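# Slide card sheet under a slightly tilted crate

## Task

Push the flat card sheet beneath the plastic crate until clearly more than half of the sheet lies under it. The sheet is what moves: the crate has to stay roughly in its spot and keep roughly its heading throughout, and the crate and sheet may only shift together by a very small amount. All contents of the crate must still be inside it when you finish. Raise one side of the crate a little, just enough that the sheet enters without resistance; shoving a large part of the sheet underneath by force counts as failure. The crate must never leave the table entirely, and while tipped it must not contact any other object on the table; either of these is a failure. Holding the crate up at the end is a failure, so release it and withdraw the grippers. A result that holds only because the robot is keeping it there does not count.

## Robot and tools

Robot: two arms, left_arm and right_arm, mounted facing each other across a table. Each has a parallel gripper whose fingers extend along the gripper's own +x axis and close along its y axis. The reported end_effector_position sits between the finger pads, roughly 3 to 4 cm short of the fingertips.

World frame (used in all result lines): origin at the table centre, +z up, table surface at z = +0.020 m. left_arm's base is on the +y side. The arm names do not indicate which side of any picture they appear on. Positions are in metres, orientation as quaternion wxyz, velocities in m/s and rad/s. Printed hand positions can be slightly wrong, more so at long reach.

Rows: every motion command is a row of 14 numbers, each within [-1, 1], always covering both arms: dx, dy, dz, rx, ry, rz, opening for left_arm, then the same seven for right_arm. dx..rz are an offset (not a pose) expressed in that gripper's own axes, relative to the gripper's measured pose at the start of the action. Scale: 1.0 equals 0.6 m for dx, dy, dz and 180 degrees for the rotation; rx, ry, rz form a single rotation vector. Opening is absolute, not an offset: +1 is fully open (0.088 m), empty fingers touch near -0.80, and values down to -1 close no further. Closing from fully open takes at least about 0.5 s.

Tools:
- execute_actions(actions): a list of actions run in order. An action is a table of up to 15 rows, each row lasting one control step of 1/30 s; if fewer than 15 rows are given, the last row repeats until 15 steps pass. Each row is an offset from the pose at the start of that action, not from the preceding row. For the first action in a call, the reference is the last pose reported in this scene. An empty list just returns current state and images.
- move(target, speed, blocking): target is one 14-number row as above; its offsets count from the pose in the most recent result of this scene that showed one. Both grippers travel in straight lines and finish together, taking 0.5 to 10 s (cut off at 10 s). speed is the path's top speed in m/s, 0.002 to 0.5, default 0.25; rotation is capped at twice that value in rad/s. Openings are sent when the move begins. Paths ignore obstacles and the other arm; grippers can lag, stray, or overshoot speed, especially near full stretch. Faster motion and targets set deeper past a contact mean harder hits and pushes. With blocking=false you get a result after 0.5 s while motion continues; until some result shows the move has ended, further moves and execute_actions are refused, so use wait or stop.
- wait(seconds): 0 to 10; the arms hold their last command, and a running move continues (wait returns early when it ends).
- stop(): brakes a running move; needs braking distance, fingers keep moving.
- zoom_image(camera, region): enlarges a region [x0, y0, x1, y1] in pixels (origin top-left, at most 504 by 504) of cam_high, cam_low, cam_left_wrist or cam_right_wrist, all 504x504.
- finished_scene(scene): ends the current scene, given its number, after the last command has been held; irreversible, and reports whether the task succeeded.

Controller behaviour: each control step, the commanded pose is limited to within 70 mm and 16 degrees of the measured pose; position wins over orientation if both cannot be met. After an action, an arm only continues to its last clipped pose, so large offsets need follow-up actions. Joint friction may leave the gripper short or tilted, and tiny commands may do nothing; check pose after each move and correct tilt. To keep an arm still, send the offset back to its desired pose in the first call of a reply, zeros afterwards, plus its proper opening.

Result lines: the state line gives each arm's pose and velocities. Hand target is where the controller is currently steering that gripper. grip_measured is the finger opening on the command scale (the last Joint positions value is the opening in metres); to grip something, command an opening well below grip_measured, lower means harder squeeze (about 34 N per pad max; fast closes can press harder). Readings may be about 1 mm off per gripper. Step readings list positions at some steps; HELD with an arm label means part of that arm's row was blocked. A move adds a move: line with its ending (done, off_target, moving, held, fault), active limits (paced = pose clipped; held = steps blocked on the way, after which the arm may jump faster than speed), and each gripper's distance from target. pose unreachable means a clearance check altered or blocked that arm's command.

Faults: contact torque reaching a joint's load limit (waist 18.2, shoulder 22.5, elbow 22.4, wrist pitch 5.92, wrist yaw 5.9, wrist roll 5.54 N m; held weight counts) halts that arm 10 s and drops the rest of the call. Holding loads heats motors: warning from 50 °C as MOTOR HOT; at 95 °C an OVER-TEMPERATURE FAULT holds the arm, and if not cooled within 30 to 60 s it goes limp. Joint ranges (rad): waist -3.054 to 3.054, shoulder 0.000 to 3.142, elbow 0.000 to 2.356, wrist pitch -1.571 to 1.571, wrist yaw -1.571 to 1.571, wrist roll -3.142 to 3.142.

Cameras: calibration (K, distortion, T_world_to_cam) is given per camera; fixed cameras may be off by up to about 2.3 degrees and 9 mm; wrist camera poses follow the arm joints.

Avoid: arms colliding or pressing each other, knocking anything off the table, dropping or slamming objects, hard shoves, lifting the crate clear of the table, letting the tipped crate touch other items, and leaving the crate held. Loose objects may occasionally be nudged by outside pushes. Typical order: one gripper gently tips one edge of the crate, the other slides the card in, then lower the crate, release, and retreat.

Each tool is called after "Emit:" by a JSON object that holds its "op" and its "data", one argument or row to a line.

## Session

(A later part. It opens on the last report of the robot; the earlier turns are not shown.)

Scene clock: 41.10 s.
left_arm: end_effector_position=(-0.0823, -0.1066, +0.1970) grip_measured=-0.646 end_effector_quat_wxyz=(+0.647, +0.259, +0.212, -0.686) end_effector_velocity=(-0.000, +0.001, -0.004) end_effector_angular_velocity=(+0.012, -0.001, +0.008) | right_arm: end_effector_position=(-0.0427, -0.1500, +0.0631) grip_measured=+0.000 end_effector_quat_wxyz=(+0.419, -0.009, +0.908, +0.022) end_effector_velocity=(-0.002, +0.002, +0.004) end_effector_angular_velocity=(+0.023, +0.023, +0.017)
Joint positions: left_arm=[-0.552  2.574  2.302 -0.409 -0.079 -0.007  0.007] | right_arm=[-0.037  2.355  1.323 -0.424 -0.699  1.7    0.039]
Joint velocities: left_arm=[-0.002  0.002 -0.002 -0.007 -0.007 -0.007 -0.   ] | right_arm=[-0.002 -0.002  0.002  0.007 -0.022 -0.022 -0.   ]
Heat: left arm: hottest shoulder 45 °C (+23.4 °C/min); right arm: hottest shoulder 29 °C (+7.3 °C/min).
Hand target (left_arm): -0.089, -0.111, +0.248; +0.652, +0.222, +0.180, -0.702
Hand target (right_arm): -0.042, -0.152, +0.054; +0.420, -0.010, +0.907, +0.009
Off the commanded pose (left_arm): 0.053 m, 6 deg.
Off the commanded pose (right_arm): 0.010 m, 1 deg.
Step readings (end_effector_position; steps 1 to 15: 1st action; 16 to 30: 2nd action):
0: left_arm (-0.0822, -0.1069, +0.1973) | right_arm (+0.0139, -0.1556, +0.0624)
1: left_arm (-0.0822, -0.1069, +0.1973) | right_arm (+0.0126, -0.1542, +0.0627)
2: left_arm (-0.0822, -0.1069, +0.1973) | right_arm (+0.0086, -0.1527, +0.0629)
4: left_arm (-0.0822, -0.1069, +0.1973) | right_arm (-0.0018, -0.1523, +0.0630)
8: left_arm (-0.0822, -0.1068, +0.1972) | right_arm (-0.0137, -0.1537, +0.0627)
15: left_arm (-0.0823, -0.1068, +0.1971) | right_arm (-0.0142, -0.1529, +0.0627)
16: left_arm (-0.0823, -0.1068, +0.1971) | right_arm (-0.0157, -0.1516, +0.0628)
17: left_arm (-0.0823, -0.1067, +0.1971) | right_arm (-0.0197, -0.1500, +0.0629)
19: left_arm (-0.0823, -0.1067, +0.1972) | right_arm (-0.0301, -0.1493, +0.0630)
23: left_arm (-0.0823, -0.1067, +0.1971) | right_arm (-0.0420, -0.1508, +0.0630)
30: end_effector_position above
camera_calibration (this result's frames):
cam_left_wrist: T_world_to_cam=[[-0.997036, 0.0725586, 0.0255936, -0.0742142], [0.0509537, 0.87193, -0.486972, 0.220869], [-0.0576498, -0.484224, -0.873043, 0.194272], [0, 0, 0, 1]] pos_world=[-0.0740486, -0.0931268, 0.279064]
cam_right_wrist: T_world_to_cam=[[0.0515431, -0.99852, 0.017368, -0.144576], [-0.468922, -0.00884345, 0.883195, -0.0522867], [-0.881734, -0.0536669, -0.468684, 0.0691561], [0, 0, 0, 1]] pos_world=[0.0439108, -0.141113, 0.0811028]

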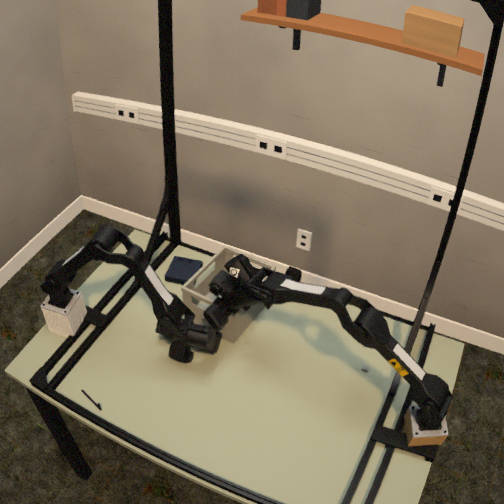

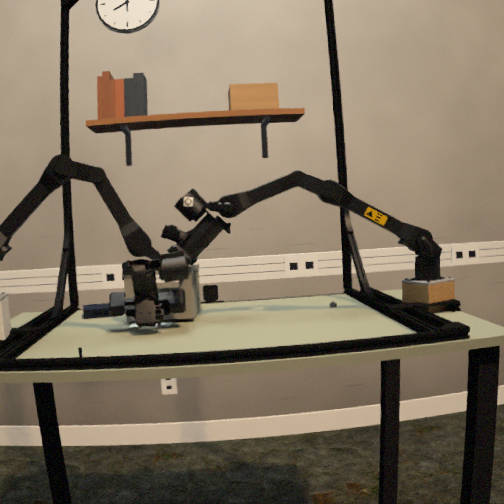

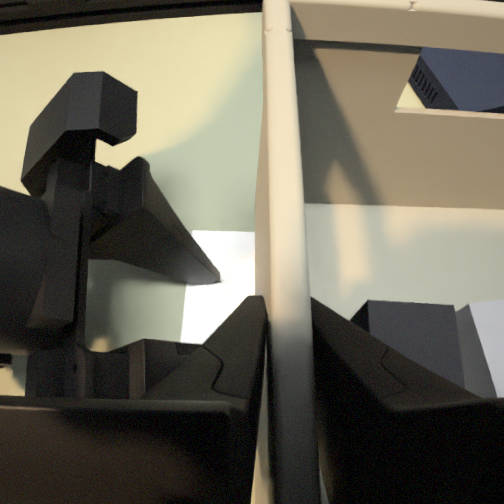

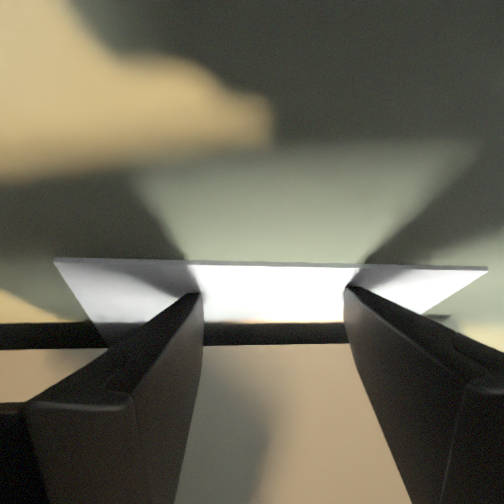

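Emit:
{"op": "execute_actions", "data": {
  "actions": [
    [[-0.045,-0.008,0.075,0,-0.032,-0.004,-1,0.024,-0.003,-0.003,0,0,-0.004,0]],
    [[-0.03,-0.003,0.056,0,-0.032,0,-1,-0.025,0,-0.003,0,0,0,0]],
    [[-0.02,0,0.044,0,-0.03,0,-1,-0.05,0,0.04,0,0,0,0]],
    [[-0.012,0.003,0.032,0,-0.026,0,-1,-0.05,-0.03,0.04,0,0,0,0]],
    [[-0.004,0.003,0.018,0,-0.018,0,-1,-0.05,-0.05,0.03,0,0,0,0]],
    [[0,0,0,0,-0.004,0,-1,-0.04,-0.05,0,0,0,0,0]],
    [[0,0,0,0,0,0,0.2,0,0,0,0,0,0,0]]
  ]
}}

Emit:
{"op": "move", "data": {
  "target": [-0.3,0,0.08,0,0,0,0.2,-0.05,-0.15,0,0,0,0,0],
  "speed": 0.15
}}

Scene clock: 50.67 s.
left_arm: end_effector_position=(-0.0841, -0.1141, +0.1801) grip_measured=+0.190 end_effector_quat_wxyz=(+0.634, +0.206, +0.212, -0.715) end_effector_velocity=(-0.003, -0.000, +0.002) end_effector_angular_velocity=(-0.008, -0.001, -0.013) | right_arm: end_effector_position=(+0.0862, -0.2245, +0.0981) grip_measured=+0.000 end_effector_quat_wxyz=(+0.417, -0.006, +0.909, -0.005) end_effector_velocity=(+0.001, -0.002, -0.000) end_effector_angular_velocity=(-0.004, -0.005, +0.005)
Joint positions: left_arm=[-0.532  2.572  2.174 -0.201  0.012 -0.042  0.048] | right_arm=[-0.41   2.148  1.112 -0.756 -0.682  1.25   0.039]
Joint velocities: left_arm=[-0.002 -0.002 -0.002  0.007  0.007  0.007  0.004] | right_arm=[-0.002 -0.002 -0.002 -0.007  0.007 -0.007 -0.   ]
Heat: left arm: hottest shoulder 50 °C (+24.9 °C/min); right arm: hottest shoulder 30 °C (+7.1 °C/min). Fold the left arm in close to its base before you think long.
Hand target (left_arm): -0.085, -0.114, +0.179; +0.632, +0.209, +0.212, -0.716
Hand target (right_arm): +0.086, -0.224, +0.098; +0.417, -0.006, +0.909, -0.005
Off the commanded pose (left_arm): 0.001 m, 0 deg.
Off the commanded pose (right_arm): 0.000 m, 0 deg.
MOTOR HOT: a motor of the left arm reached 50 °C. Now the hottest motor of the left arm, joint 2 (shoulder), reports 50 °C. The temperature limit of the motors' drives, at which the controller stops that arm, is 95 °C. To cool a motor, set the load down, stop pushing, or move to a pose that needs little force.
Step readings (end_effector_position; steps 1 to 15: 1st action; 16 to 30: 2nd action; 31 to 45: 3rd action; 46 to 60: 4th action; 61 to 75: 5th action; 76 to 90: 6th action; 91 to 105: 7th action):
0: left_arm (-0.0824, -0.1065, +0.1976) | right_arm (-0.0427, -0.1498, +0.0628)
1: left_arm (-0.0824, -0.1064, +0.1976) | right_arm (-0.0432, -0.1492, +0.0628)
2: left_arm (-0.0824, -0.1064, +0.1976) | right_arm (-0.0446, -0.1483, +0.0630)
4: left_arm (-0.0832, -0.1063, +0.1976) | right_arm (-0.0475, -0.1479, +0.0632)
8: left_arm (-0.0848, -0.1060, +0.1978) | right_arm (-0.0487, -0.1476, +0.0632)
15: left_arm (-0.0848, -0.1061, +0.1978) | right_arm (-0.0488, -0.1473, +0.0632)
16: left_arm (-0.0848, -0.1061, +0.1975) | right_arm (-0.0487, -0.1480, +0.0631)
17: left_arm (-0.0849, -0.1067, +0.1974) | right_arm (-0.0477, -0.1496, +0.0634)
19: left_arm (-0.0851, -0.1077, +0.1971) | right_arm (-0.0451, -0.1514, +0.0644)
23: left_arm (-0.0854, -0.1079, +0.1961) | right_arm (-0.0412, -0.1505, +0.0674)
30: left_arm (-0.0854, -0.1081, +0.1959) | right_arm (-0.0406, -0.1503, +0.0694)
31: left_arm (-0.0855, -0.1082, +0.1943) | right_arm (-0.0389, -0.1523, +0.0697)
32: left_arm (-0.0857, -0.1087, +0.1930) | right_arm (-0.0334, -0.1542, +0.0700)
34: left_arm (-0.0857, -0.1097, +0.1921) | right_arm (-0.0184, -0.1539, +0.0701)
38: left_arm (-0.0853, -0.1098, +0.1903) | right_arm (-0.0015, -0.1515, +0.0712)
45: left_arm (-0.0854, -0.1101, +0.1901) | right_arm (-0.0018, -0.1522, +0.0720)
46: left_arm (-0.0856, -0.1102, +0.1889) | right_arm (-0.0005, -0.1542, +0.0725)
47: left_arm (-0.0857, -0.1108, +0.1878) | right_arm (+0.0046, -0.1582, +0.0731)
49: left_arm (-0.0853, -0.1118, +0.1870) | right_arm (+0.0191, -0.1639, +0.0740)
53: left_arm (-0.0841, -0.1117, +0.1843) | right_arm (+0.0365, -0.1669, +0.0737)
60: left_arm (-0.0843, -0.1117, +0.1836) | right_arm (+0.0371, -0.1681, +0.0750)
61: left_arm (-0.0843, -0.1118, +0.1825) | right_arm (+0.0383, -0.1709, +0.0758)
62: left_arm (-0.0844, -0.1122, +0.1820) | right_arm (+0.0426, -0.1775, +0.0772)
64: left_arm (-0.0846, -0.1128, +0.1816) | right_arm (+0.0552, -0.1890, +0.0795)
68: left_arm (-0.0847, -0.1132, +0.1810) | right_arm (+0.0704, -0.1947, +0.0808)
75: left_arm (-0.0848, -0.1134, +0.1810) | right_arm (+0.0709, -0.1962, +0.0827)
76: left_arm (-0.0847, -0.1133, +0.1804) | right_arm (+0.0714, -0.1994, +0.0844)
77: left_arm (-0.0846, -0.1132, +0.1798) | right_arm (+0.0734, -0.2068, +0.0869)
79: left_arm (-0.0846, -0.1133, +0.1795) | right_arm (+0.0791, -0.2181, +0.0921)
83: left_arm (-0.0846, -0.1134, +0.1793) | right_arm (+0.0864, -0.2221, +0.0969)
90: left_arm (-0.0846, -0.1135, +0.1794) | right_arm (+0.0862, -0.2245, +0.0981)
91: left_arm (-0.0846, -0.1135, +0.1794) | right_arm (+0.0862, -0.2245, +0.0981)
92: left_arm (-0.0847, -0.1135, +0.1794) | right_arm (+0.0862, -0.2245, +0.0981)
94: left_arm (-0.0847, -0.1148, +0.1815) | right_arm (+0.0862, -0.2245, +0.0981)
98: left_arm (-0.0841, -0.1142, +0.1803) | right_arm (+0.0862, -0.2245, +0.0981)
105: end_effector_position above
camera_calibration (this result's frames):
cam_left_wrist: T_world_to_cam=[[-0.98763, 0.110291, 0.111457, -0.0853688], [0.0307192, 0.833137, -0.552213, 0.22491], [-0.153763, -0.541959, -0.826219, 0.152718], [0, 0, 0, 1]] pos_world=[-0.0677396, -0.0951989, 0.259892]
cam_right_wrist: T_world_to_cam=[[0.0244435, -0.997659, 0.0638737, -0.228244], [-0.464767, 0.0452274, 0.884277, -0.0117512], [-0.885095, -0.0513013, -0.462574, 0.195455], [0, 0, 0, 1]] pos_world=[0.173114, -0.217151, 0.115382]

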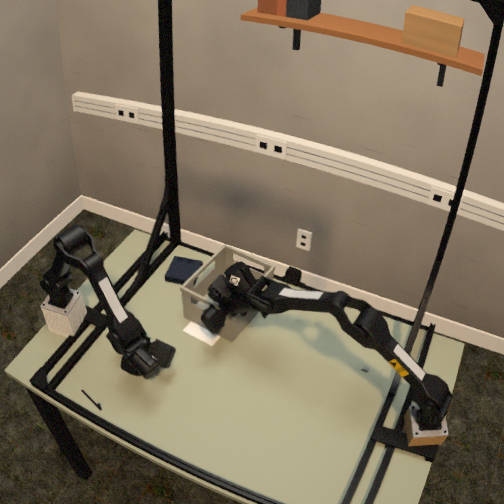

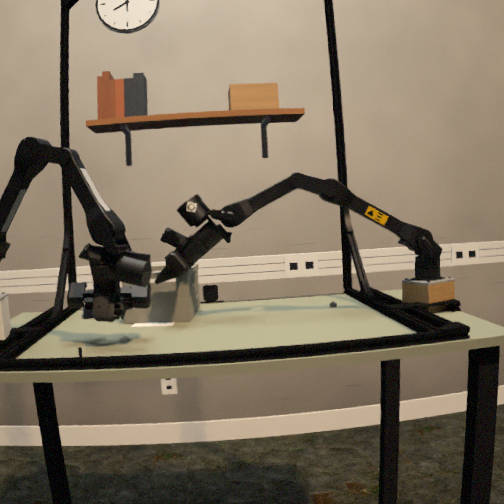

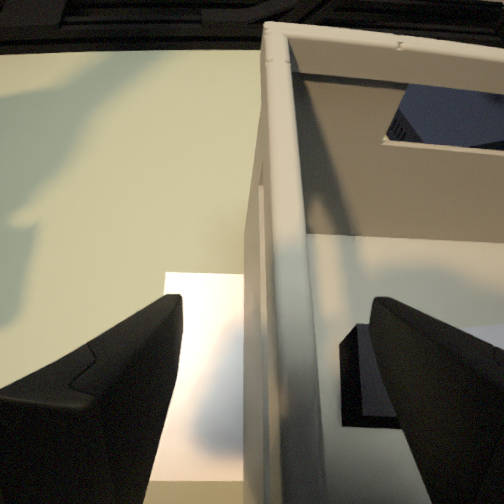

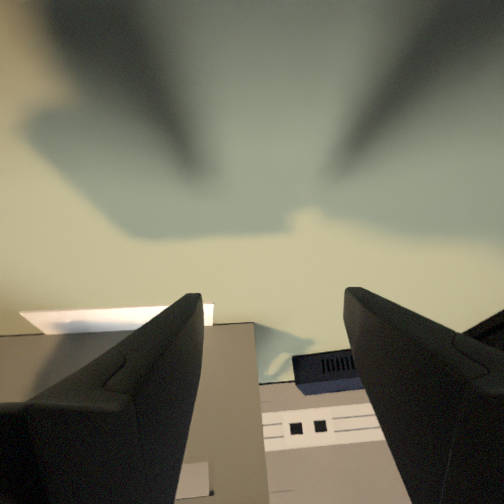

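Scene clock: 52.53 s.
left_arm: end_effector_position=(-0.0665, +0.0012, +0.3183) grip_measured=+0.200 end_effector_quat_wxyz=(+0.634, +0.206, +0.215, -0.714) end_effector_velocity=(-0.001, +0.002, -0.001) end_effector_angular_velocity=(+0.008, +0.005, +0.023) | right_arm: end_effector_position=(+0.1064, -0.3125, +0.1206) grip_measured=+0.000 end_effector_quat_wxyz=(+0.416, -0.006, +0.909, -0.009) end_effector_velocity=(-0.002, -0.004, +0.002) end_effector_angular_velocity=(-0.003, +0.015, +0.012)
Joint positions: left_arm=[-0.524  1.973  1.727 -0.358  0.019 -0.042  0.049] | right_arm=[-0.574  1.899  0.811 -0.832 -0.635  1.053  0.039]
Joint velocities: left_arm=[-0.007 -0.002 -0.002 -0.007 -0.022 -0.022 -0.   ] | right_arm=[-0.002 -0.002 -0.002 -0.022 -0.007 -0.022 -0.   ]
Heat: left arm: hottest shoulder 50 °C (+24.0 °C/min); right arm: hottest shoulder 30 °C (+6.9 °C/min). Fold the left arm in close to its base before you think long.
Hand target (left_arm): -0.065, +0.005, +0.322; +0.634, +0.206, +0.212, -0.715
Hand target (right_arm): +0.107, -0.314, +0.122; +0.417, -0.007, +0.909, -0.006
Off the commanded pose (left_arm): 0.006 m, 0 deg.
Off the commanded pose (right_arm): 0.002 m, 0 deg.
MOTOR HOT: still on. Now the hottest motor of the left arm, joint 2 (shoulder), reports 50 °C; a drive's own limit is 95 °C.
move: done
camera_calibration (this result's frames):
cam_left_wrist: T_world_to_cam=[[-0.987563, 0.107139, 0.115072, -0.0973216], [0.0267603, 0.835743, -0.548469, 0.203241], [-0.154933, -0.538568, -0.828215, 0.332627], [0, 0, 0, 1]] pos_world=[-0.0500151, 0.0197117, 0.398157]
cam_right_wrist: T_world_to_cam=[[0.0225069, -0.997259, 0.070486, -0.318424], [-0.463066, 0.0520861, 0.884792, -0.0164614], [-0.886038, -0.0525536, -0.460624, 0.218686], [0, 0, 0, 1]] pos_world=[0.193308, -0.305202, 0.137741]

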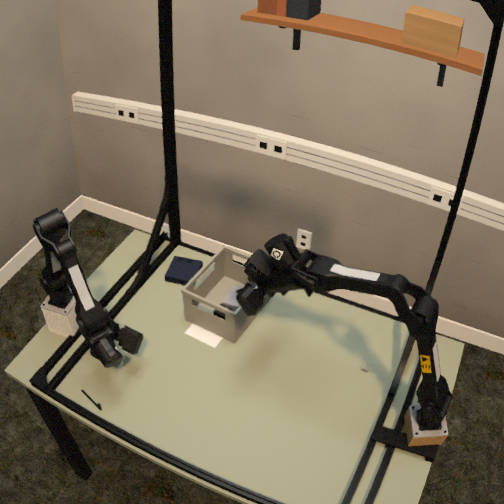

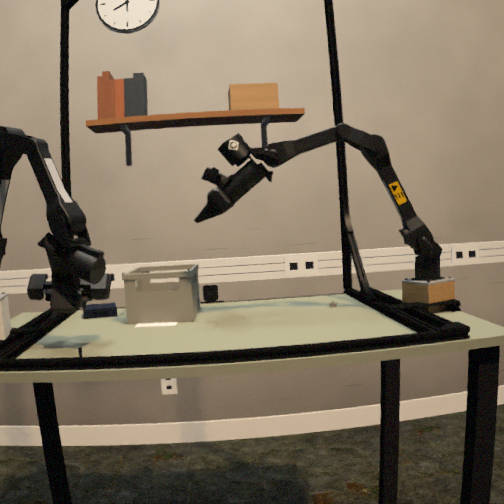

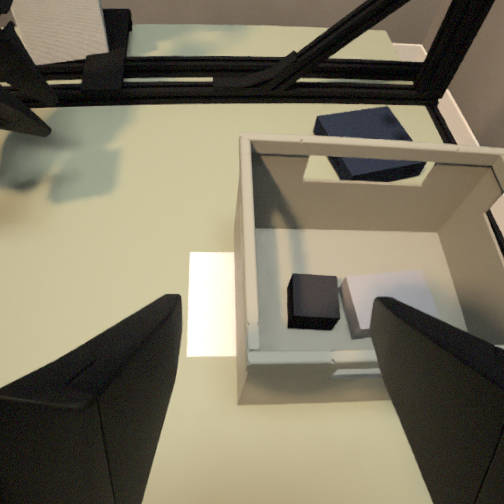

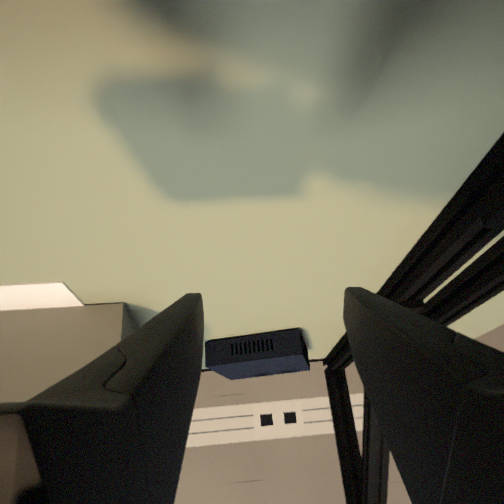

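Emit:
{"op": "finished_scene", "data": {
  "scene": 2
}}

The scene is finished: the task was done.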